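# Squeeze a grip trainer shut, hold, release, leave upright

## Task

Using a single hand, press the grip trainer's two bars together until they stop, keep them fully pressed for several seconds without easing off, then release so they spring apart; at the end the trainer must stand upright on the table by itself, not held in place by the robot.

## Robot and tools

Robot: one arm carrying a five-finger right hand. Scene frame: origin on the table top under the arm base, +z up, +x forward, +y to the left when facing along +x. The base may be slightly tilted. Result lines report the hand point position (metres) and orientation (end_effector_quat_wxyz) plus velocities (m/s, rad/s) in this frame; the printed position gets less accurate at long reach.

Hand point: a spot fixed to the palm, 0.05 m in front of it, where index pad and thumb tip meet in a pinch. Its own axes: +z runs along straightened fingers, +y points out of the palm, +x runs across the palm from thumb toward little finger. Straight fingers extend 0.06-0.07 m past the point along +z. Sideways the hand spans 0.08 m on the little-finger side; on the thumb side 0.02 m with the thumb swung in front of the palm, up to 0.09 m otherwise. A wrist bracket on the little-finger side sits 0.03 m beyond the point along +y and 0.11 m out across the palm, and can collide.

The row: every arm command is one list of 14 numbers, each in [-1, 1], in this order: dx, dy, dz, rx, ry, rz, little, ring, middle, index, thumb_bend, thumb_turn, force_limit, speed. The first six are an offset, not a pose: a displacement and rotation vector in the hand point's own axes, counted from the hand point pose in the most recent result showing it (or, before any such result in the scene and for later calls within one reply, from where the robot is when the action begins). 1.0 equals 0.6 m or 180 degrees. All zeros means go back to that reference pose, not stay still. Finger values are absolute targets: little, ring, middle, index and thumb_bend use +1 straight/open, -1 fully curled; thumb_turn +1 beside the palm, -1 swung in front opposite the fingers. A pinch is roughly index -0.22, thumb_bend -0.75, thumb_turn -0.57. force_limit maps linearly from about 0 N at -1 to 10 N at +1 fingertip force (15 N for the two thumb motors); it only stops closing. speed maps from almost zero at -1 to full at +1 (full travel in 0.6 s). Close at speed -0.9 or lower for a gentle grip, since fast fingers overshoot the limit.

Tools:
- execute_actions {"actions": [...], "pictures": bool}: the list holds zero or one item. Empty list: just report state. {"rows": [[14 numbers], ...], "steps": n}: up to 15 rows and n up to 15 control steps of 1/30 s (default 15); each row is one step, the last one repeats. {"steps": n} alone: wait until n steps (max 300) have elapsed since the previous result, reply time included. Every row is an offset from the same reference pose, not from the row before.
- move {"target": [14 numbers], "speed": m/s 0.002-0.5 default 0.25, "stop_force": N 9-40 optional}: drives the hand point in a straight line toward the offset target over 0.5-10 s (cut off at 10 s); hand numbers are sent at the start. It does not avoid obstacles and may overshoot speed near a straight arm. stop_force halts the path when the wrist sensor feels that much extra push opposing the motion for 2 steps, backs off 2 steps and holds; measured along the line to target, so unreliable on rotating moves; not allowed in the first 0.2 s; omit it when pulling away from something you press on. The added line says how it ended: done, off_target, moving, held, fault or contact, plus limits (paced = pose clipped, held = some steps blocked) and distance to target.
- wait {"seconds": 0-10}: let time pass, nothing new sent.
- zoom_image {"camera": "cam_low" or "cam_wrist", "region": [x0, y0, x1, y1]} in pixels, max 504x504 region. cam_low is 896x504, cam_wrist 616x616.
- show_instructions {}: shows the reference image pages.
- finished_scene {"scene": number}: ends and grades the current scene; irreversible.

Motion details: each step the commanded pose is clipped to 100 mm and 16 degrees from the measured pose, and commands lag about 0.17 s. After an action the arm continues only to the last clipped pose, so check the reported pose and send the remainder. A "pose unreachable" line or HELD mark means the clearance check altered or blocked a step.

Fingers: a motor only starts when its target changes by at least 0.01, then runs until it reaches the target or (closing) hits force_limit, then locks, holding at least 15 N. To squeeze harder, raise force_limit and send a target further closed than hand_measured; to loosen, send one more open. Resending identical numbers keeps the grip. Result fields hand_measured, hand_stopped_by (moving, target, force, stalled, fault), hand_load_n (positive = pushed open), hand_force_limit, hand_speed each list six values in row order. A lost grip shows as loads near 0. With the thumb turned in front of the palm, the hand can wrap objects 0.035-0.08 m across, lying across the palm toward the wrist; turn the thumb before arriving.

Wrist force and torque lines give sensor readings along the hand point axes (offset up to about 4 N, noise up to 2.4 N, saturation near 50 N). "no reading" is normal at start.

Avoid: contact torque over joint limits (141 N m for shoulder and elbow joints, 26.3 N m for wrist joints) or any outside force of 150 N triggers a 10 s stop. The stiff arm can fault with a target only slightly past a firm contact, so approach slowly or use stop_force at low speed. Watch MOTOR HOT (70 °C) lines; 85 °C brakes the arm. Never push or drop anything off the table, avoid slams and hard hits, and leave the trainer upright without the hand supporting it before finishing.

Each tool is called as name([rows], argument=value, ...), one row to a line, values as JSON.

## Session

execute_actions(actions=[])

Scene clock: 0.00 s of 4800.00 s.
end_effector_position=(-0.0107, +0.4129, +0.3677) hand_measured=(+1.000, +1.000, +1.000, +1.000, +1.000, +1.000) hand_load_n=(+0.0, +0.0, +0.0, +0.0, +0.0, +0.0) hand_stopped_by=(target, target, target, target, target, target) hand_force_limit=0.00 hand_speed=-0.80 end_effector_quat_wxyz=(-0.026, +0.058, +0.996, +0.071) end_effector_velocity=(-0.000, -0.000, +0.000) end_effector_angular_velocity=(+0.000, -0.000, +0.000)
Joint positions: [ 1.318 -1.624  1.568  1.487  1.438 -0.261]
Joint velocities: [-0. -0. -0.  0. -0. -0.]
Motor temperatures (°C, as the motors report them): [27 30 30 31 32 34]
Wrist force (N, on the end effector, along its own x y z axes, offset not removed): no reading
Wrist torque (N m, same axes, about the end effector's origin, offset not removed): no reading
Hand target: -0.011, +0.413, +0.368; -0.026, +0.058, +0.996, +0.071
camera_calibration (this result's frames):
cam_wrist: T_world_to_cam=[[0.224873, 0.969445, 0.0980179, -0.43007], [0.830093, -0.24328, 0.501758, -0.0788496], [0.510273, -0.0314679, -0.859437, 0.460631], [0, 0, 0, 1]] pos_world=[-0.0728834, 0.412242, 0.477601]

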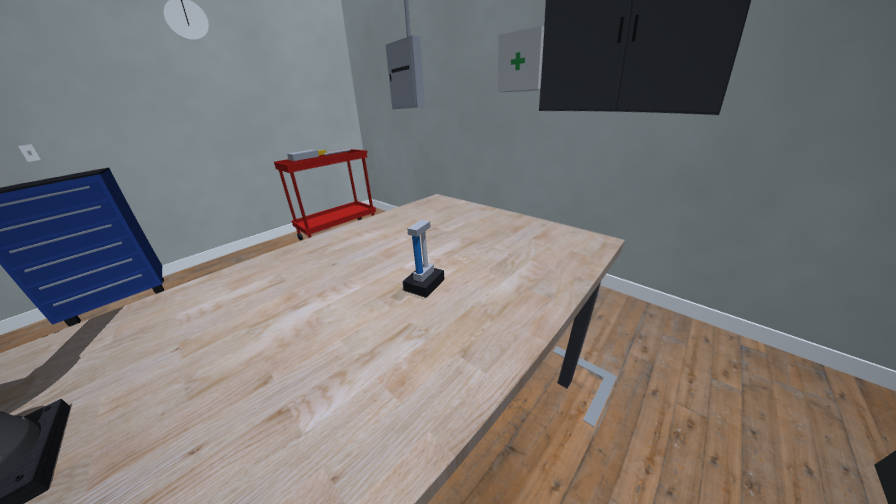

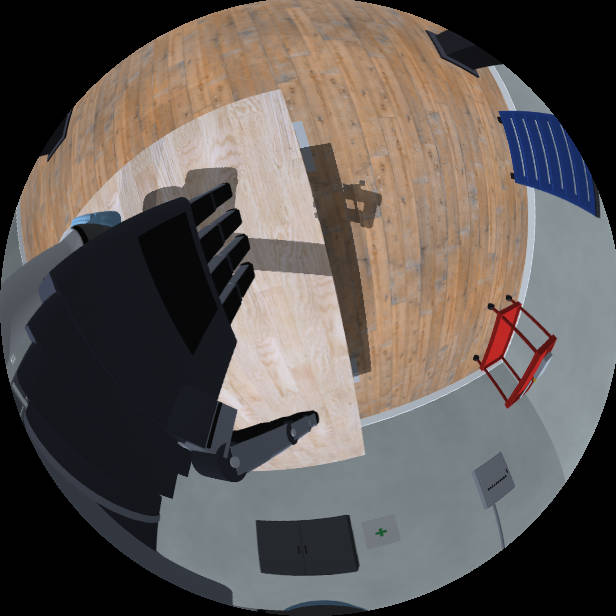

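zoom_image(camera="cam_low", region=[370, 210, 480, 310])

Region (370, 210, 480, 310) of cam_low's 896x504 image, scaled by 4.582, with more detail than that image has; it fills the top 458 rows of this view, and the rest is white.

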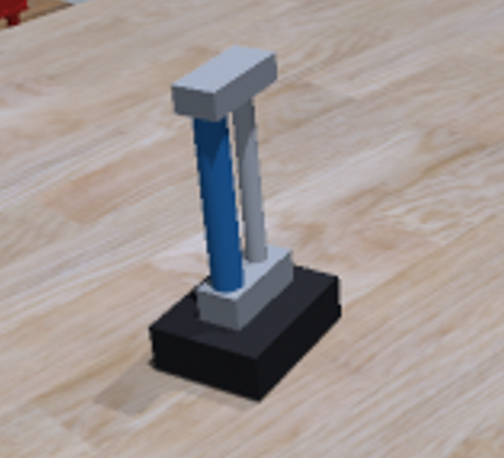

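move(target=[-0.812,-0.277,0.06,0.196,-0.451,0.179,1,1,1,1,1,-1,1,0.3], speed=0.3)

Scene clock: 31.90 s of 4800.00 s.
end_effector_position=(+0.4510, +0.1997, +0.2794) hand_measured=(+1.000, +1.000, +1.000, +1.000, +1.000, -1.000) hand_load_n=(+0.0, +0.0, +0.0, +0.0, +0.0, +0.0) hand_stopped_by=(target, target, target, target, target, target) hand_force_limit=1.00 hand_speed=0.30 end_effector_quat_wxyz=(+0.576, +0.327, +0.699, -0.269) end_effector_velocity=(+0.002, -0.001, -0.000) end_effector_angular_velocity=(-0.003, -0.007, +0.011)
Joint positions: [ 0.758 -1.113  1.763  0.622  2.894 -0.306]
Joint velocities: [-0.007 -0.017  0.01  -0.073  0.001 -0.078]
Motor temperatures (°C, as the motors report them): [27 30 30 31 32 34]
Wrist force (N, on the end effector, along its own x y z axes, offset not removed): [-1.7 -1.9 2.1]
Wrist torque (N m, same axes, about the end effector's origin, offset not removed): [-0.47 0.17 -0.35]
Hand target: +0.451, +0.200, +0.279; +0.577, +0.326, +0.699, -0.269
Off the commanded pose: 0.001 m, 0 deg.
After step 90, 25.50 s passed at rest.
move: done
camera_calibration (this result's frames):
cam_wrist: T_world_to_cam=[[0.79568, 0.597166, 0.10142, -0.502641], [-0.312274, 0.260946, 0.913451, -0.170238], [0.519017, -0.758485, 0.394109, -0.066554], [0, 0, 0, 1]] pos_world=[0.381323, 0.294103, 0.232711]

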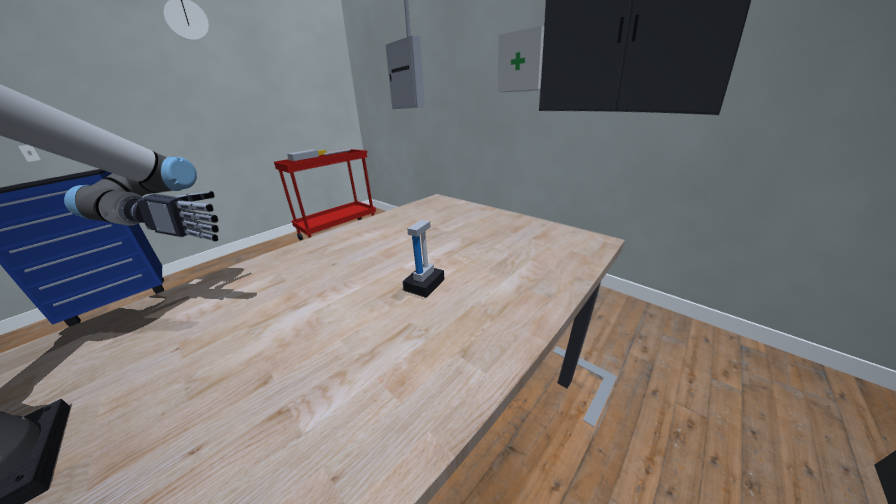

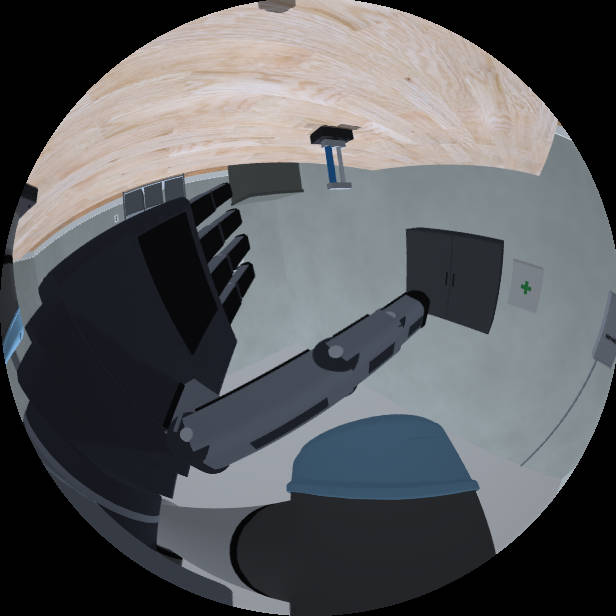

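move(target=[0.135,0.12,0.635,0,0,0,1,1,1,1,1,-1,1,0.3], speed=0.2)

Scene clock: 38.90 s of 4800.00 s.
end_effector_position=(+0.7361, -0.0292, +0.1273) hand_measured=(+1.000, +1.000, +1.000, +1.000, +1.000, -1.000) hand_load_n=(+0.0, +0.0, +0.0, +0.0, +0.0, +0.0) hand_stopped_by=(target, target, target, target, target, target) hand_force_limit=1.00 hand_speed=0.30 end_effector_quat_wxyz=(+0.576, +0.327, +0.699, -0.269) end_effector_velocity=(+0.002, -0.001, -0.001) end_effector_angular_velocity=(-0.000, -0.000, -0.000)
Joint positions: [ 0.112 -0.839  1.619 -0.43   2.39  -1.309]
Joint velocities: [-0.002  0.004 -0.006  0.001 -0.001 -0.001]
Motor temperatures (°C, as the motors report them): [27 30 30 31 32 34]
Wrist force (N, on the end effector, along its own x y z axes, offset not removed): [-2.9 3.2 2.0]
Wrist torque (N m, same axes, about the end effector's origin, offset not removed): [0.36 0.36 -0.07]
Hand target: +0.736, -0.029, +0.127; +0.576, +0.327, +0.699, -0.269
Off the commanded pose: 0.000 m, 0 deg.
After step 90, 1.40 s passed at rest.
move: done
camera_calibration (this result's frames):
cam_wrist: T_world_to_cam=[[0.795698, 0.597157, 0.101329, -0.577301], [-0.312329, 0.261186, 0.913363, 0.117595], [0.518956, -0.758409, 0.394335, -0.328175], [0, 0, 0, 1]] pos_world=[0.666394, 0.0651344, 0.0805011]

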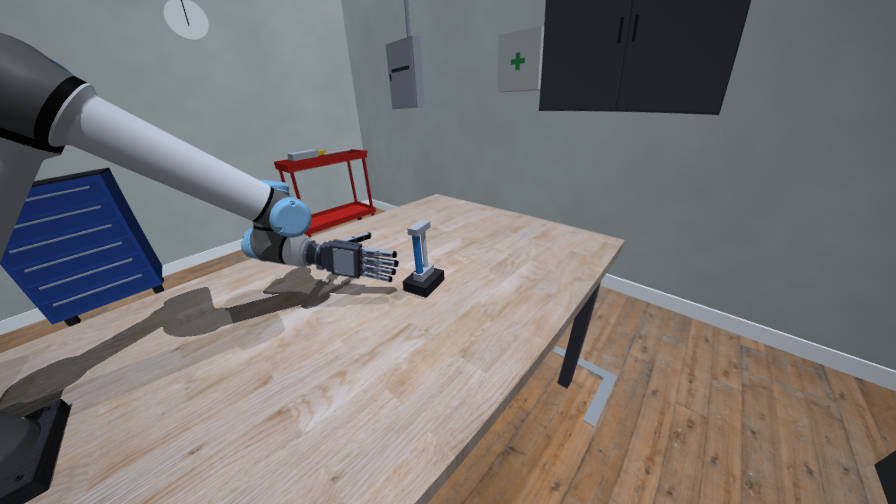

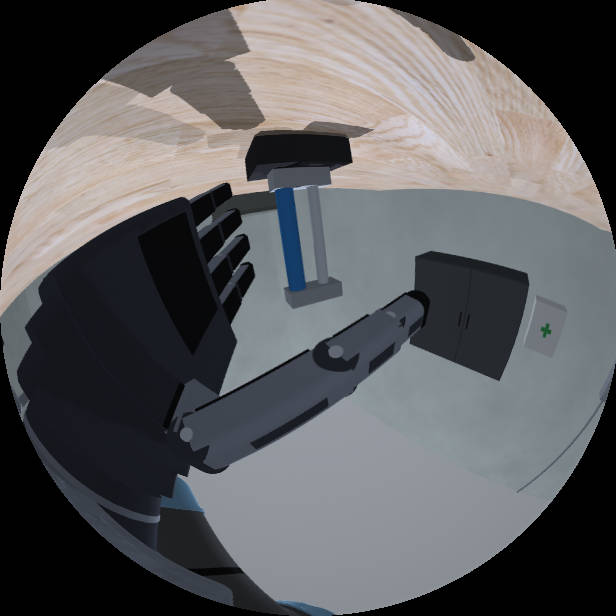

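move(target=[-0.052,-0.004,0.228,0,0,0,1,1,1,1,1,-1,1,0.3], speed=0.07, stop_force=10)

Scene clock: 49.37 s of 4800.00 s.
end_effector_position=(+0.8240, -0.1382, +0.1317) hand_measured=(+1.000, +1.000, +1.000, +1.000, +1.000, -1.000) hand_load_n=(+0.0, +0.0, +0.0, +0.0, +0.0, +0.0) hand_stopped_by=(target, target, target, target, target, target) hand_force_limit=1.00 hand_speed=0.30 end_effector_quat_wxyz=(+0.576, +0.326, +0.699, -0.269) end_effector_velocity=(+0.002, -0.002, +0.000) end_effector_angular_velocity=(+0.001, -0.001, -0.000)
Joint positions: [-0.063 -0.711  1.36  -0.35   2.225 -1.384]
Joint velocities: [-0.002  0.003 -0.007  0.003 -0.002  0.001]
Motor temperatures (°C, as the motors report them): [27 30 30 31 32 34]
Wrist force (N, on the end effector, along its own x y z axes, offset not removed): [-2.4 2.4 3.0]
Wrist torque (N m, same axes, about the end effector's origin, offset not removed): [0.26 0.24 -0.03]
Hand target: +0.824, -0.138, +0.132; +0.576, +0.327, +0.699, -0.269
Off the commanded pose: 0.000 m, 0 deg.
After step 90, 5.00 s passed at rest.
move: done
camera_calibration (this result's frames):
cam_wrist: T_world_to_cam=[[0.795689, 0.597178, 0.101277, -0.582596], [-0.312339, 0.26127, 0.913336, 0.169495], [0.518964, -0.758364, 0.394411, -0.458221], [0, 0, 0, 1]] pos_world=[0.754305, -0.0438693, 0.0849252]

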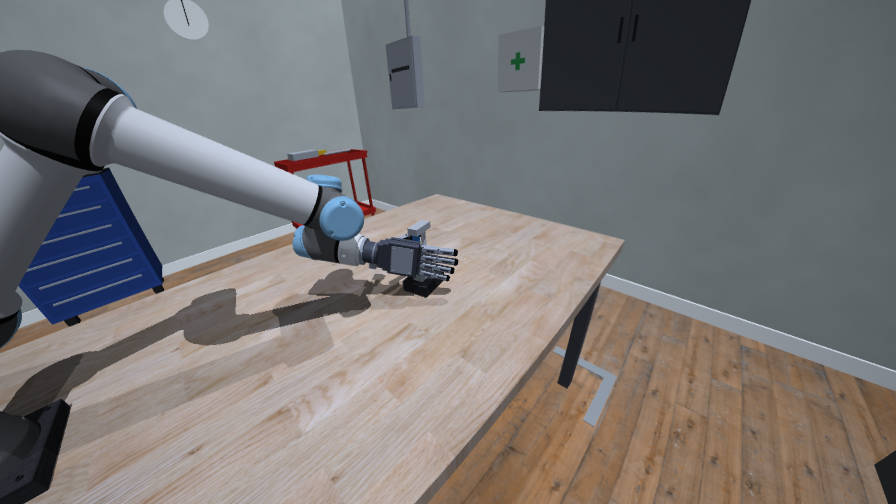

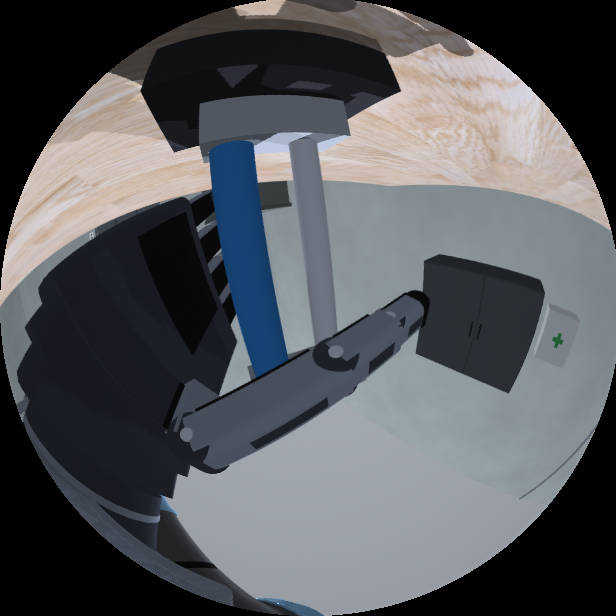

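move(target=[0.006,0.022,0.016,0,0,0,0.4,0.4,0.4,0.4,1,-1,1,-0.3], speed=0.03)

Scene clock: 54.67 s of 4800.00 s.
end_effector_position=(+0.8394, -0.1365, +0.1264) hand_measured=(+0.400, +0.400, +0.400, +0.400, +1.000, -1.000) hand_load_n=(+0.0, +0.0, +0.0, +0.0, +0.0, +0.0) hand_stopped_by=(target, target, target, target, target, target) hand_force_limit=1.00 hand_speed=-0.30 end_effector_quat_wxyz=(+0.576, +0.326, +0.699, -0.269) end_effector_velocity=(+0.003, +0.001, -0.000) end_effector_angular_velocity=(-0.001, -0.001, +0.001)
Joint positions: [-0.055 -0.672  1.298 -0.325  2.232 -1.381]
Joint velocities: [ 0.002  0.006 -0.01   0.003  0.001 -0.   ]
Motor temperatures (°C, as the motors report them): [27 30 30 31 32 34]
Wrist force (N, on the end effector, along its own x y z axes, offset not removed): [-0.4 -6.1 -1.9]
Wrist torque (N m, same axes, about the end effector's origin, offset not removed): [-0.04 0.02 -0.31]
Hand target: +0.840, -0.136, +0.126; +0.576, +0.326, +0.699, -0.269
Off the commanded pose: 0.000 m, 0 deg.
After step 90, 1.40 s passed at rest.
move: done
camera_calibration (this result's frames):
cam_wrist: T_world_to_cam=[[0.795687, 0.597186, 0.10125, -0.595383], [-0.312327, 0.261291, 0.913334, 0.178713], [0.518974, -0.758351, 0.394423, -0.46284], [0, 0, 0, 1]] pos_world=[0.769757, -0.042137, 0.0796135]

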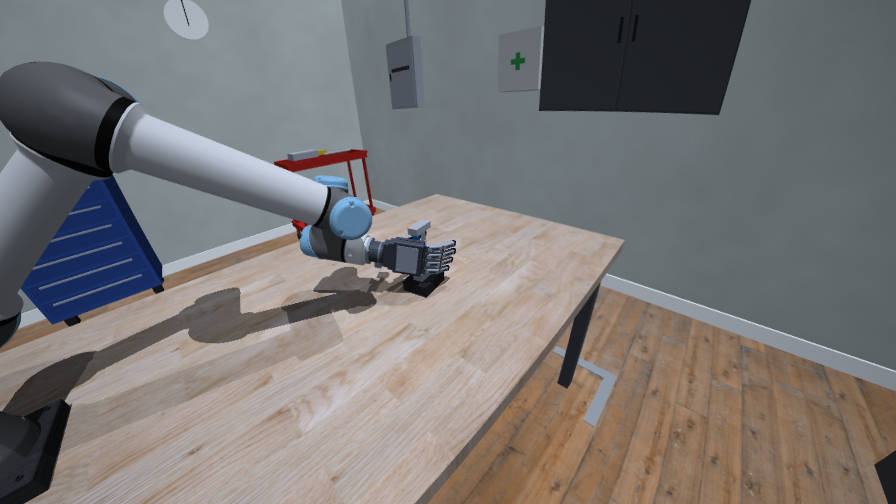

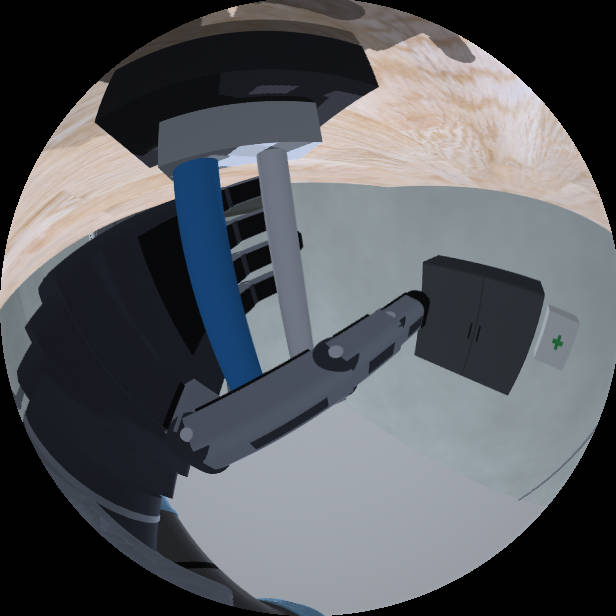

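move(target=[-0.003,0,0.014,0,0,0,0.2,0.2,0.2,0.2,1,-1,1,-0.3], speed=0.03)

move(target=[0,0,0,0,0,0,-1,-1,-1,-1,1,-1,1,-0.6])

execute_actions([
  {"rows":[[0,0,0,0,0,0,-0.989,-0.989,-0.989,-0.989,1,-1,1,-0.6],[0,0,0,0,0,0,-0.989,-0.989,-0.989,-0.989,1,-1,1,-0.6],[0,0,0,0,0,0,-0.989,-0.989,-0.989,-0.989,1,-1,1,-0.6],[0,0,0,0,0,0,-0.989,-0.989,-0.989,-0.989,1,-1,1,-0.6],[0,0,0,0,0,0,-0.989,-0.989,-0.989,-0.989,1,-1,1,-0.6],[0,0,0,0,0,0,-0.989,-0.989,-0.989,-0.989,1,-1,1,-0.6],[0,0,0,0,0,0,-0.989,-0.989,-0.989,-0.989,1,-1,1,-0.6],[0,0,0,0,0,0,-1,-1,-1,-1,1,-1,1,-0.6]],"steps":15},
])

Scene clock: 64.97 s of 4800.00 s.
end_effector_position=(+0.8448, -0.1429, +0.1265) hand_measured=(+0.200, +0.200, +0.200, +0.200, +1.000, -1.000) hand_load_n=(+0.0, +0.0, +0.0, +0.0, +0.0, +0.0) hand_stopped_by=(target, target, target, target, target, target) hand_force_limit=1.00 hand_speed=-0.30 end_effector_quat_wxyz=(+0.576, +0.326, +0.699, -0.269) end_effector_velocity=(+0.002, -0.002, +0.001) end_effector_angular_velocity=(-0.001, -0.001, +0.000)
Joint positions: [-0.063 -0.661  1.277 -0.317  2.224 -1.384]
Joint velocities: [-0.002  0.002 -0.007  0.002 -0.002 -0.002]
Motor temperatures (°C, as the motors report them): [27 30 30 31 32 34]
Wrist force (N, on the end effector, along its own x y z axes, offset not removed): [-2.1 0.9 -1.7]
Wrist torque (N m, same axes, about the end effector's origin, offset not removed): [0.38 0.35 -0.38]
Hand target: +0.845, -0.143, +0.127; +0.576, +0.326, +0.699, -0.269
Off the commanded pose: 0.000 m, 0 deg.
After step 90, 6.53 s passed at rest.
move: done
camera_calibration (this result's frames):
cam_wrist: T_world_to_cam=[[0.795677, 0.597198, 0.101254, -0.595825], [-0.312344, 0.261298, 0.913326, 0.181928], [0.518979, -0.758339, 0.39444, -0.470526], [0, 0, 0, 1]] pos_world=[0.775101, -0.0485304, 0.0797641]

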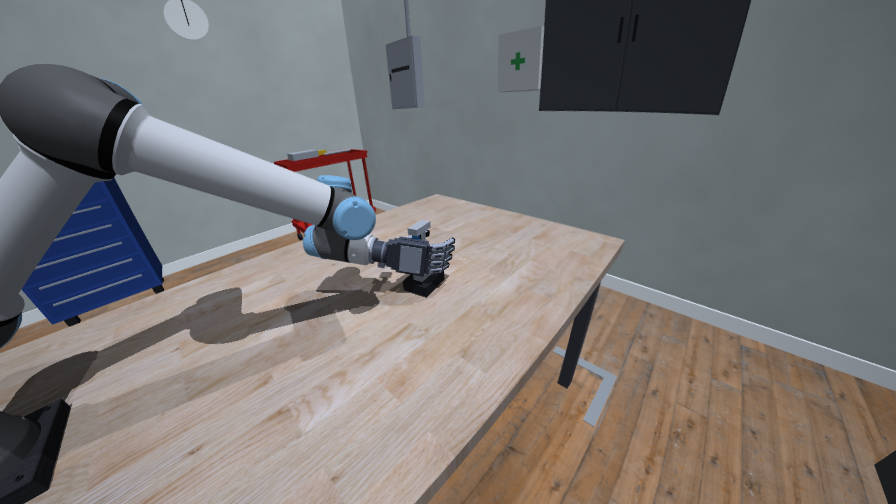

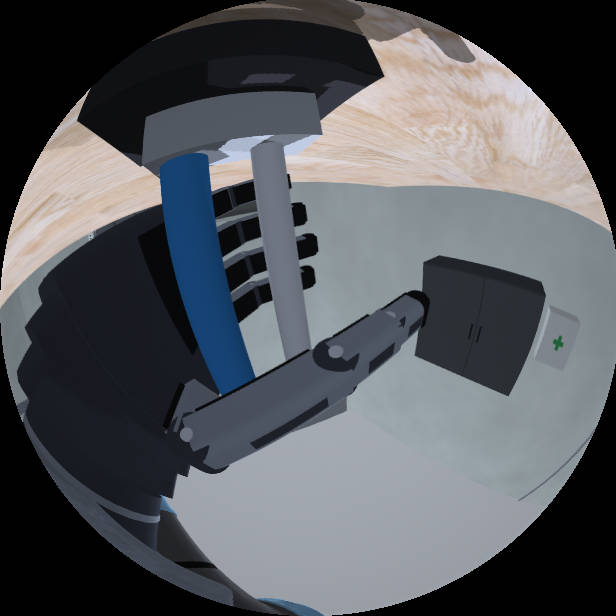

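Scene clock: 67.03 s of 4800.00 s.
end_effector_position=(+0.8448, -0.1429, +0.1266) hand_measured=(-0.928, -0.884, -0.926, -1.000, +1.000, -1.000) hand_load_n=(+8.0, +1.0, +10.5, +0.0, +0.0, +0.5) hand_stopped_by=(force, force, force, target, target, target) hand_force_limit=1.00 hand_speed=-0.60 end_effector_quat_wxyz=(+0.576, +0.326, +0.699, -0.269) end_effector_velocity=(-0.000, +0.000, -0.001) end_effector_angular_velocity=(-0.000, +0.001, -0.000)
Joint positions: [-0.063 -0.661  1.277 -0.317  2.224 -1.384]
Joint velocities: [ 0.     0.     0.001 -0.     0.    -0.   ]
Motor temperatures (°C, as the motors report them): [27 30 30 31 32 34]
Wrist force (N, on the end effector, along its own x y z axes, offset not removed): [-2.2 -1.0 1.0]
Wrist torque (N m, same axes, about the end effector's origin, offset not removed): [0.10 -0.45 -0.13]
Hand target: +0.845, -0.143, +0.127; +0.576, +0.326, +0.699, -0.269
Off the commanded pose: 0.000 m, 0 deg.
move: done
camera_calibration (this result's frames):
cam_wrist: T_world_to_cam=[[0.79567, 0.597206, 0.101265, -0.595828], [-0.312378, 0.261323, 0.913307, 0.181948], [0.518969, -0.758324, 0.394481, -0.470528], [0, 0, 0, 1]] pos_world=[0.775108, -0.0485285, 0.0797769]

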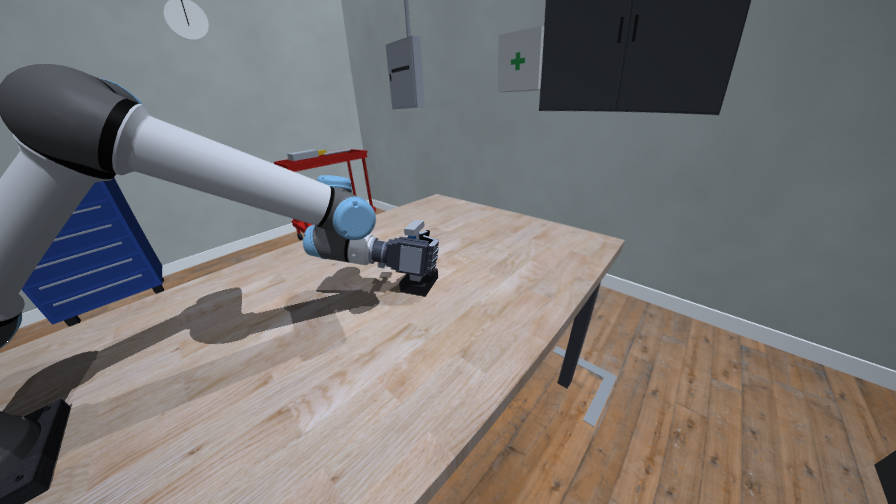

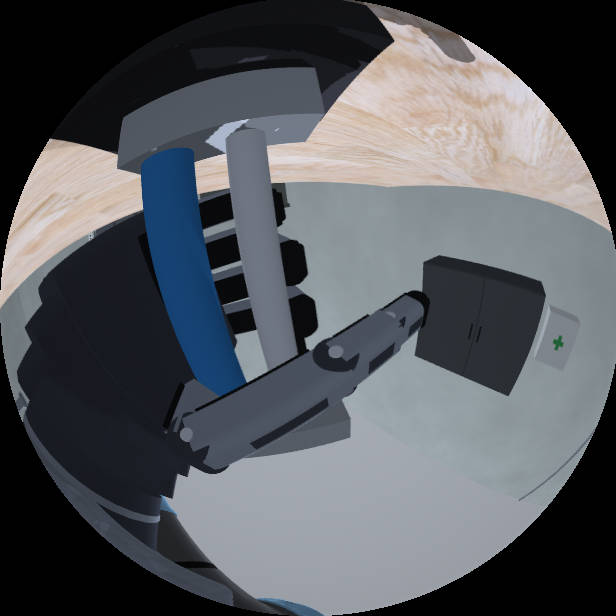

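Scene clock: 67.53 s of 4800.00 s.
end_effector_position=(+0.8448, -0.1429, +0.1266) hand_measured=(-1.000, -0.940, -0.958, -1.000, +1.000, -1.000) hand_load_n=(+1.5, +3.5, +11.0, +0.0, +0.5, +0.5) hand_stopped_by=(moving, force, force, target, target, target) hand_force_limit=1.00 hand_speed=-0.60 end_effector_quat_wxyz=(+0.576, +0.326, +0.699, -0.269) end_effector_velocity=(-0.000, -0.000, +0.000) end_effector_angular_velocity=(+0.001, -0.001, -0.001)
Joint positions: [-0.063 -0.661  1.277 -0.317  2.224 -1.384]
Joint velocities: [-0.     0.    -0.     0.     0.     0.001]
Motor temperatures (°C, as the motors report them): [27 30 30 31 32 34]
Wrist force (N, on the end effector, along its own x y z axes, offset not removed): [-3.8 -2.7 0.1]
Wrist torque (N m, same axes, about the end effector's origin, offset not removed): [0.34 -0.17 -0.43]
Hand target: +0.845, -0.143, +0.127; +0.576, +0.326, +0.699, -0.269
Off the commanded pose: 0.000 m, 0 deg.
Steps of this call (steps 1 to 15: all 15 steps of this action). Readings (end_effector_position | what the end effector reports):
1: (+0.8448, -0.1429, +0.1266) | hand_measured=(-0.928, -0.884, -0.926, -1.000, +1.000, -1.000) hand_load_n=(+8.0, +1.0, +10.5, +0.0, +0.0, +0.5) hand_stopped_by=(moving, moving, force, moving, target, target) hand_force_limit=1.00 hand_speed=-0.60
2: (+0.8448, -0.1429, +0.1266) | hand_measured=(-0.928, -0.884, -0.926, -1.000, +1.000, -1.000) hand_load_n=(+8.0, +1.0, +10.5, +0.0, +0.0, +0.5) hand_stopped_by=(moving, moving, force, moving, target, target) hand_force_limit=1.00 hand_speed=-0.60
4: (+0.8448, -0.1429, +0.1266) | hand_measured=(-0.944, -0.904, -0.926, -0.990, +1.000, -1.000) hand_load_n=(+11.0, +4.5, +6.5, +0.0, +0.0, +0.5) hand_stopped_by=(force, moving, force, moving, target, target) hand_force_limit=1.00 hand_speed=-0.60
8: (+0.8448, -0.1429, +0.1266) | hand_measured=(-0.944, -0.924, -0.926, -0.988, +1.000, -1.000) hand_load_n=(+5.5, +9.5, +5.5, +0.0, +0.0, +0.5) hand_stopped_by=(moving, moving, moving, moving, target, target) hand_force_limit=1.00 hand_speed=-0.60
15: the state above
camera_calibration (this result's frames):
cam_wrist: T_world_to_cam=[[0.795668, 0.597206, 0.10128, -0.595831], [-0.312398, 0.261327, 0.913299, 0.181949], [0.51896, -0.758323, 0.394496, -0.470531], [0, 0, 0, 1]] pos_world=[0.775111, -0.0485286, 0.0797945]

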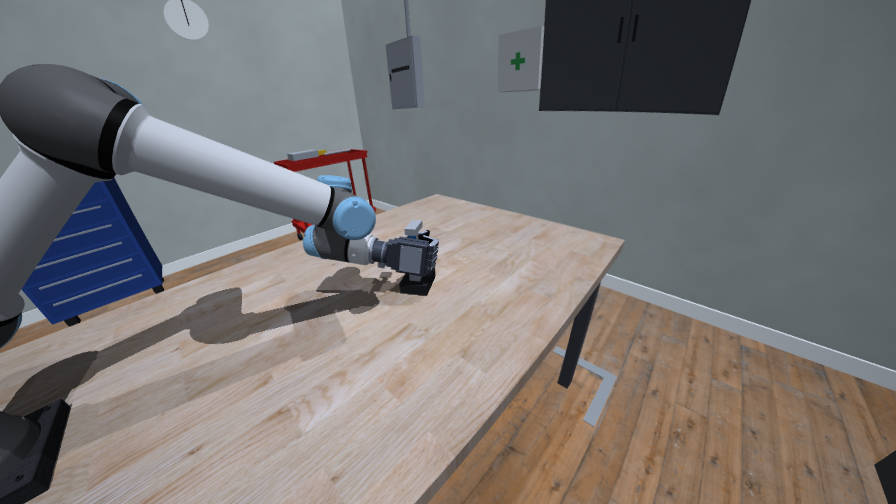

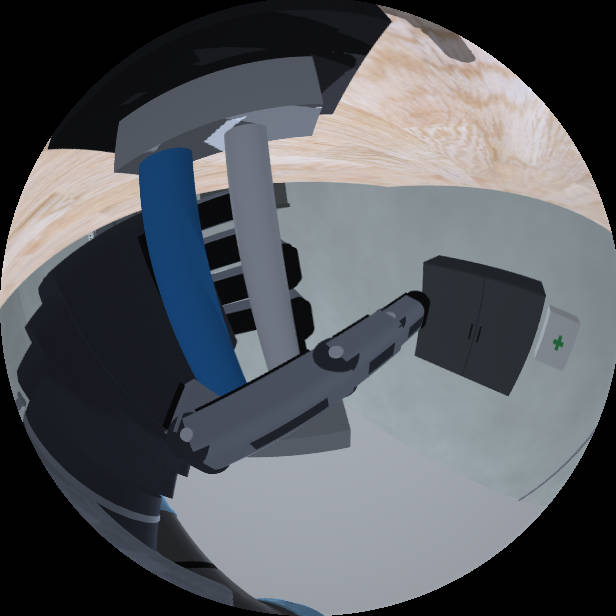

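move(target=[0,0,0,0,0,0,-1,-1,-1,0.3,1,-0.65,1,-0.3])

move(target=[0,0,0,0,0,0,-1,-1,-1,0.3,-1,-0.65,1,-0.5])

Scene clock: 77.83 s of 4800.00 s.
end_effector_position=(+0.8448, -0.1429, +0.1266) hand_measured=(-1.000, -0.940, -0.958, +0.300, +1.000, -0.652) hand_load_n=(+1.0, +3.0, +11.0, +0.0, +1.0, -8.0) hand_stopped_by=(target, force, force, target, target, target) hand_force_limit=1.00 hand_speed=-0.30 end_effector_quat_wxyz=(+0.576, +0.326, +0.699, -0.269) end_effector_velocity=(-0.000, -0.000, -0.001) end_effector_angular_velocity=(+0.001, -0.000, -0.001)
Joint positions: [-0.063 -0.661  1.277 -0.317  2.224 -1.384]
Joint velocities: [-0.     0.001 -0.     0.001  0.     0.002]
Motor temperatures (°C, as the motors report them): [27 30 30 31 32 34]
Wrist force (N, on the end effector, along its own x y z axes, offset not removed): [-0.2 -0.5 2.8]
Wrist torque (N m, same axes, about the end effector's origin, offset not removed): [0.21 -0.79 0.07]
Hand target: +0.845, -0.143, +0.127; +0.576, +0.326, +0.699, -0.269
Off the commanded pose: 0.000 m, 0 deg.
After step 100, 5.57 s passed at rest.
move: done
camera_calibration (this result's frames):
cam_wrist: T_world_to_cam=[[0.795668, 0.597206, 0.10128, -0.595831], [-0.312398, 0.261327, 0.913299, 0.181949], [0.518961, -0.758323, 0.394496, -0.470531], [0, 0, 0, 1]] pos_world=[0.775111, -0.0485285, 0.0797945]

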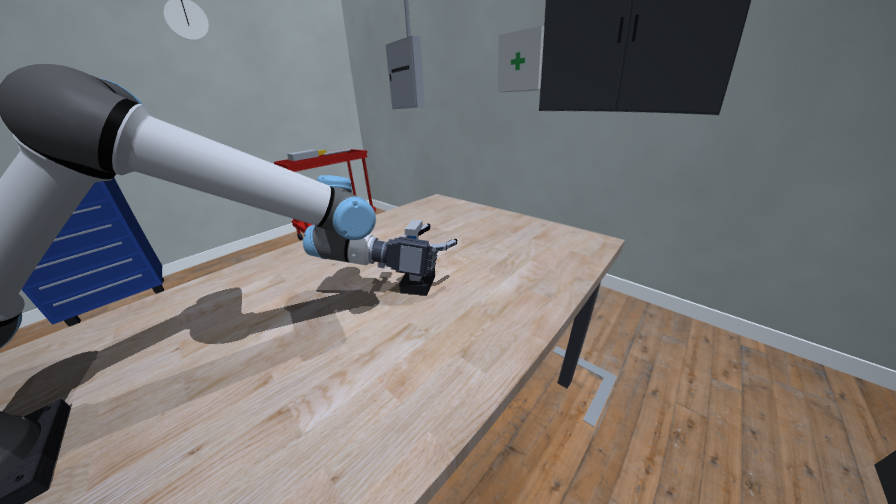

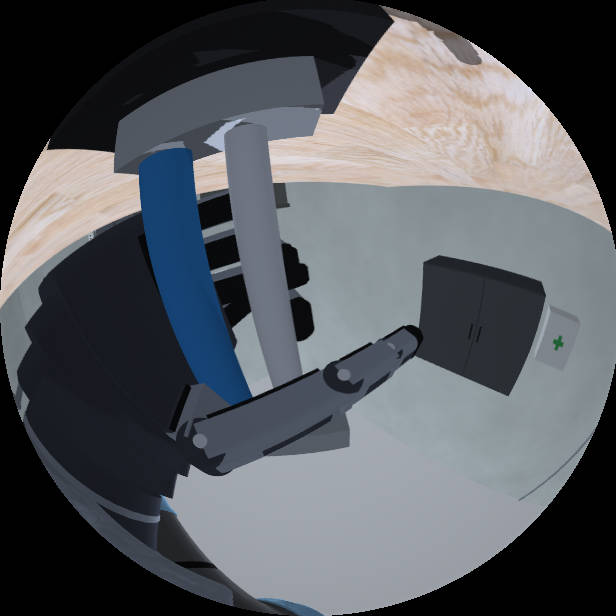

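Scene clock: 81.13 s of 4800.00 s.
end_effector_position=(+0.8448, -0.1429, +0.1266) hand_measured=(-0.998, -0.942, -0.960, +0.300, -0.554, -0.650) hand_load_n=(+9.5, +0.0, +0.0, +0.0, +15.0, +4.0) hand_stopped_by=(target, force, force, target, force, target) hand_force_limit=1.00 hand_speed=-0.50 end_effector_quat_wxyz=(+0.576, +0.326, +0.699, -0.269) end_effector_velocity=(-0.000, -0.000, -0.000) end_effector_angular_velocity=(+0.001, -0.000, -0.000)
Joint positions: [-0.063 -0.661  1.277 -0.317  2.224 -1.384]
Joint velocities: [-0.     0.     0.001 -0.    -0.     0.001]
Motor temperatures (°C, as the motors report them): [27 30 30 31 32 34]
Wrist force (N, on the end effector, along its own x y z axes, offset not removed): [-21.9 8.1 -2.5]
Wrist torque (N m, same axes, about the end effector's origin, offset not removed): [0.43 0.82 -0.32]
Hand target: +0.845, -0.143, +0.127; +0.576, +0.326, +0.699, -0.269
Off the commanded pose: 0.000 m, 0 deg.
move: done
camera_calibration (this result's frames):
cam_wrist: T_world_to_cam=[[0.795661, 0.597212, 0.101297, -0.595833], [-0.312423, 0.26133, 0.91329, 0.181966], [0.518956, -0.758317, 0.394512, -0.470529], [0, 0, 0, 1]] pos_world=[0.775115, -0.0485246, 0.0797977]

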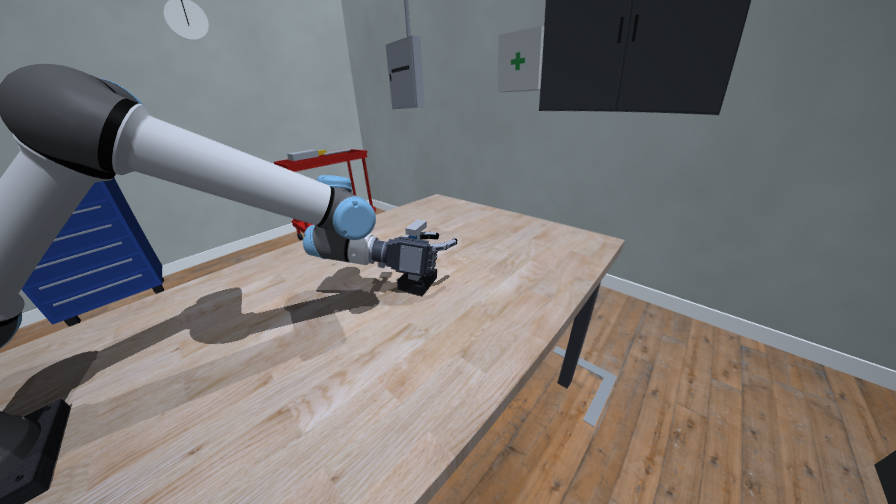

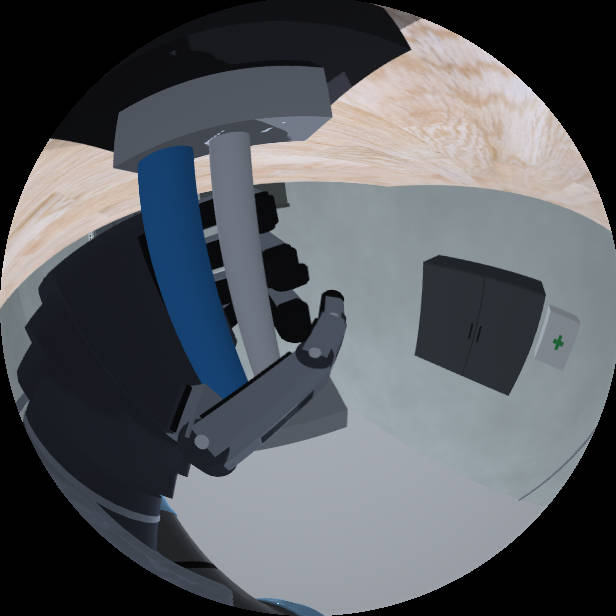

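Gap now ~17 px as before; tighten ring/middle, then thumb again.

execute_actions([
  {"rows":[[0,0,0,0,0,0,-1,-0.989,-0.989,0.3,-1,-0.65,1,-0.6],[0,0,0,0,0,0,-1,-0.989,-0.989,0.3,-1,-0.65,1,-0.6],[0,0,0,0,0,0,-1,-0.989,-0.989,0.3,-1,-0.65,1,-0.6],[0,0,0,0,0,0,-1,-0.989,-0.989,0.3,-1,-0.65,1,-0.6],[0,0,0,0,0,0,-1,-0.989,-0.989,0.3,-1,-0.65,1,-0.6],[0,0,0,0,0,0,-1,-0.989,-0.989,0.3,-1,-0.65,1,-0.6],[0,0,0,0,0,0,-1,-0.989,-0.989,0.3,-1,-0.65,1,-0.6],[0,0,0,0,0,0,-1,-0.989,-0.989,0.3,-1,-0.65,1,-0.6],[0,0,0,0,0,0,-1,-1,-1,0.3,-0.98,-0.65,1,-0.6]],"steps":15},
])

wait(seconds=5)

Scene clock: 91.40 s of 4800.00 s.
end_effector_position=(+0.8448, -0.1429, +0.1266) hand_measured=(-0.998, -0.978, -0.998, +0.300, -0.580, -0.650) hand_load_n=(+8.5, +10.5, +9.0, +0.0, +15.0, +4.0) hand_stopped_by=(target, force, target, target, force, target) hand_force_limit=1.00 hand_speed=-0.60 end_effector_quat_wxyz=(+0.576, +0.326, +0.699, -0.269) end_effector_velocity=(+0.000, -0.000, -0.000) end_effector_angular_velocity=(-0.000, +0.000, -0.000)
Joint positions: [-0.063 -0.661  1.277 -0.317  2.224 -1.384]
Joint velocities: [-0.     0.    -0.     0.     0.    -0.001]
Motor temperatures (°C, as the motors report them): [27 30 30 31 32 34]
Wrist force (N, on the end effector, along its own x y z axes, offset not removed): [-19.4 7.6 2.5]
Wrist torque (N m, same axes, about the end effector's origin, offset not removed): [-0.21 0.08 0.33]
Hand target: +0.845, -0.143, +0.127; +0.576, +0.326, +0.699, -0.269
Off the commanded pose: 0.000 m, 0 deg.
Steps of this call (steps 1 to 90: nothing new was sent; then 6.77 s passed at rest; steps 91 to 105: all 15 steps of this action). Readings (end_effector_position | what the end effector reports):
91: (+0.8448, -0.1429, +0.1266) | hand_measured=(-0.998, -0.942, -0.960, +0.300, -0.554, -0.650) hand_load_n=(+9.5, +0.0, +0.0, +0.0, +15.0, +4.0) hand_stopped_by=(target, moving, moving, target, force, target) hand_force_limit=1.00 hand_speed=-0.60
92: (+0.8448, -0.1429, +0.1266) | hand_measured=(-0.998, -0.942, -0.960, +0.300, -0.554, -0.650) hand_load_n=(+9.5, +0.0, +0.0, +0.0, +15.0, +4.0) hand_stopped_by=(target, moving, moving, target, force, target) hand_force_limit=1.00 hand_speed=-0.60
94: (+0.8448, -0.1429, +0.1266) | hand_measured=(-0.998, -0.960, -0.978, +0.300, -0.554, -0.650) hand_load_n=(+9.5, +4.0, +2.0, +0.0, +15.0, +4.0) hand_stopped_by=(target, moving, moving, target, force, target) hand_force_limit=1.00 hand_speed=-0.60
98: (+0.8448, -0.1429, +0.1266) | hand_measured=(-0.998, -0.978, -0.986, +0.300, -0.554, -0.650) hand_load_n=(+8.5, +11.0, +4.5, +0.0, +14.5, +4.0) hand_stopped_by=(target, force, target, target, force, target) hand_force_limit=1.00 hand_speed=-0.60
105: the state above
camera_calibration (this result's frames):
cam_wrist: T_world_to_cam=[[0.795658, 0.597218, 0.101282, -0.595827], [-0.312403, 0.26132, 0.9133, 0.181951], [0.518972, -0.758315, 0.394494, -0.470535], [0, 0, 0, 1]] pos_world=[0.775112, -0.0485224, 0.0797946]

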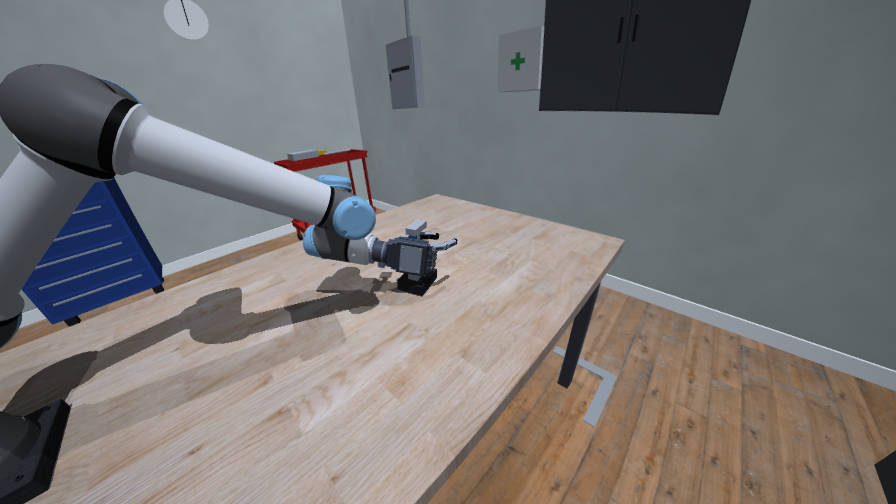

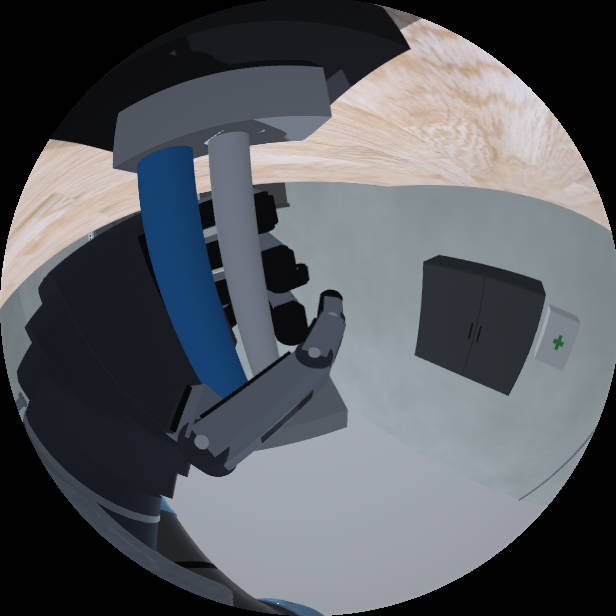

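Scene clock: 96.40 s of 4800.00 s.
end_effector_position=(+0.8448, -0.1429, +0.1266) hand_measured=(-0.998, -0.978, -0.996, +0.300, -0.580, -0.650) hand_load_n=(+8.5, +10.5, +8.5, +0.0, +15.0, +4.0) hand_stopped_by=(target, force, target, target, force, target) hand_force_limit=1.00 hand_speed=-0.60 end_effector_quat_wxyz=(+0.576, +0.326, +0.699, -0.269) end_effector_velocity=(-0.000, +0.000, -0.001) end_effector_angular_velocity=(-0.000, +0.002, +0.000)
Joint positions: [-0.063 -0.661  1.277 -0.317  2.224 -1.384]
Joint velocities: [ 0.     0.001  0.001  0.     0.    -0.001]
Motor temperatures (°C, as the motors report them): [27 30 30 31 32 34]
Wrist force (N, on the end effector, along its own x y z axes, offset not removed): [-15.6 10.5 -1.3]
Wrist torque (N m, same axes, about the end effector's origin, offset not removed): [0.50 -0.49 1.02]
Hand target: +0.845, -0.143, +0.127; +0.576, +0.326, +0.699, -0.269
Off the commanded pose: 0.000 m, 0 deg.
Steps of this call (steps 1 to 90: nothing new was sent; then 2.00 s passed at rest). Readings (end_effector_position | what the end effector reports):
1: (+0.8448, -0.1429, +0.1266) | hand_measured=(-0.998, -0.978, -0.996, +0.300, -0.580, -0.650) hand_load_n=(+8.5, +10.5, +8.5, +0.0, +15.0, +4.0) hand_stopped_by=(target, force, target, target, force, target) hand_force_limit=1.00 hand_speed=-0.60
2: (+0.8448, -0.1429, +0.1266) | hand_measured=(-0.998, -0.978, -0.996, +0.300, -0.580, -0.650) hand_load_n=(+8.5, +10.5, +8.5, +0.0, +15.0, +4.0) hand_stopped_by=(target, force, target, target, force, target) hand_force_limit=1.00 hand_speed=-0.60
4: (+0.8448, -0.1429, +0.1266) | hand_measured=(-0.998, -0.978, -0.996, +0.300, -0.580, -0.650) hand_load_n=(+8.5, +10.5, +8.5, +0.0, +15.0, +4.0) hand_stopped_by=(target, force, target, target, force, target) hand_force_limit=1.00 hand_speed=-0.60
8: (+0.8448, -0.1429, +0.1266) | hand_measured=(-0.998, -0.978, -0.996, +0.300, -0.580, -0.650) hand_load_n=(+8.5, +10.5, +8.5, +0.0, +15.0, +4.0) hand_stopped_by=(target, force, target, target, force, target) hand_force_limit=1.00 hand_speed=-0.60
90: the state above
camera_calibration (this result's frames):
cam_wrist: T_world_to_cam=[[0.795655, 0.597219, 0.101299, -0.595829], [-0.312426, 0.261324, 0.913291, 0.181968], [0.518963, -0.758313, 0.394511, -0.470533], [0, 0, 0, 1]] pos_world=[0.775116, -0.0485232, 0.0797976]

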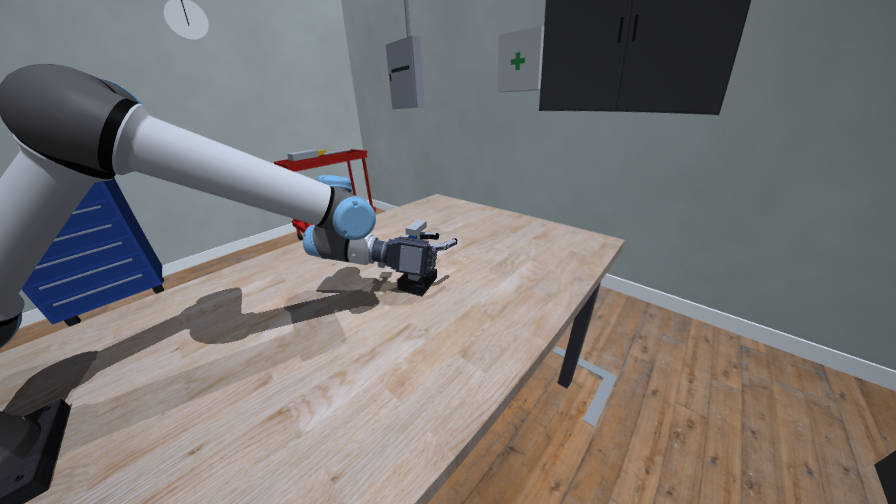

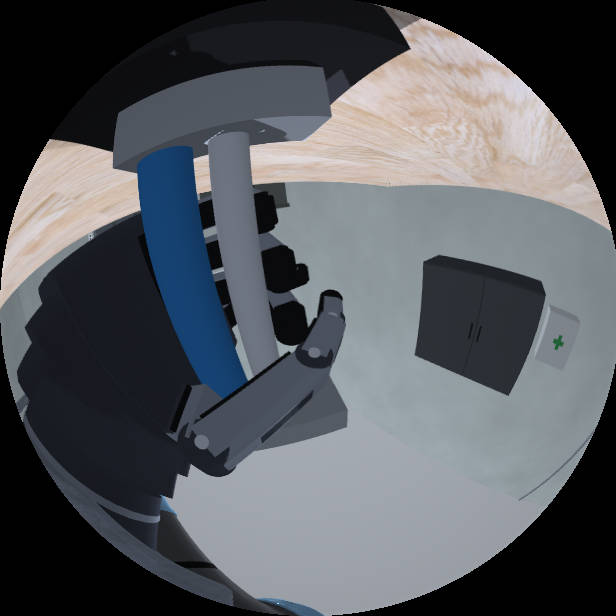

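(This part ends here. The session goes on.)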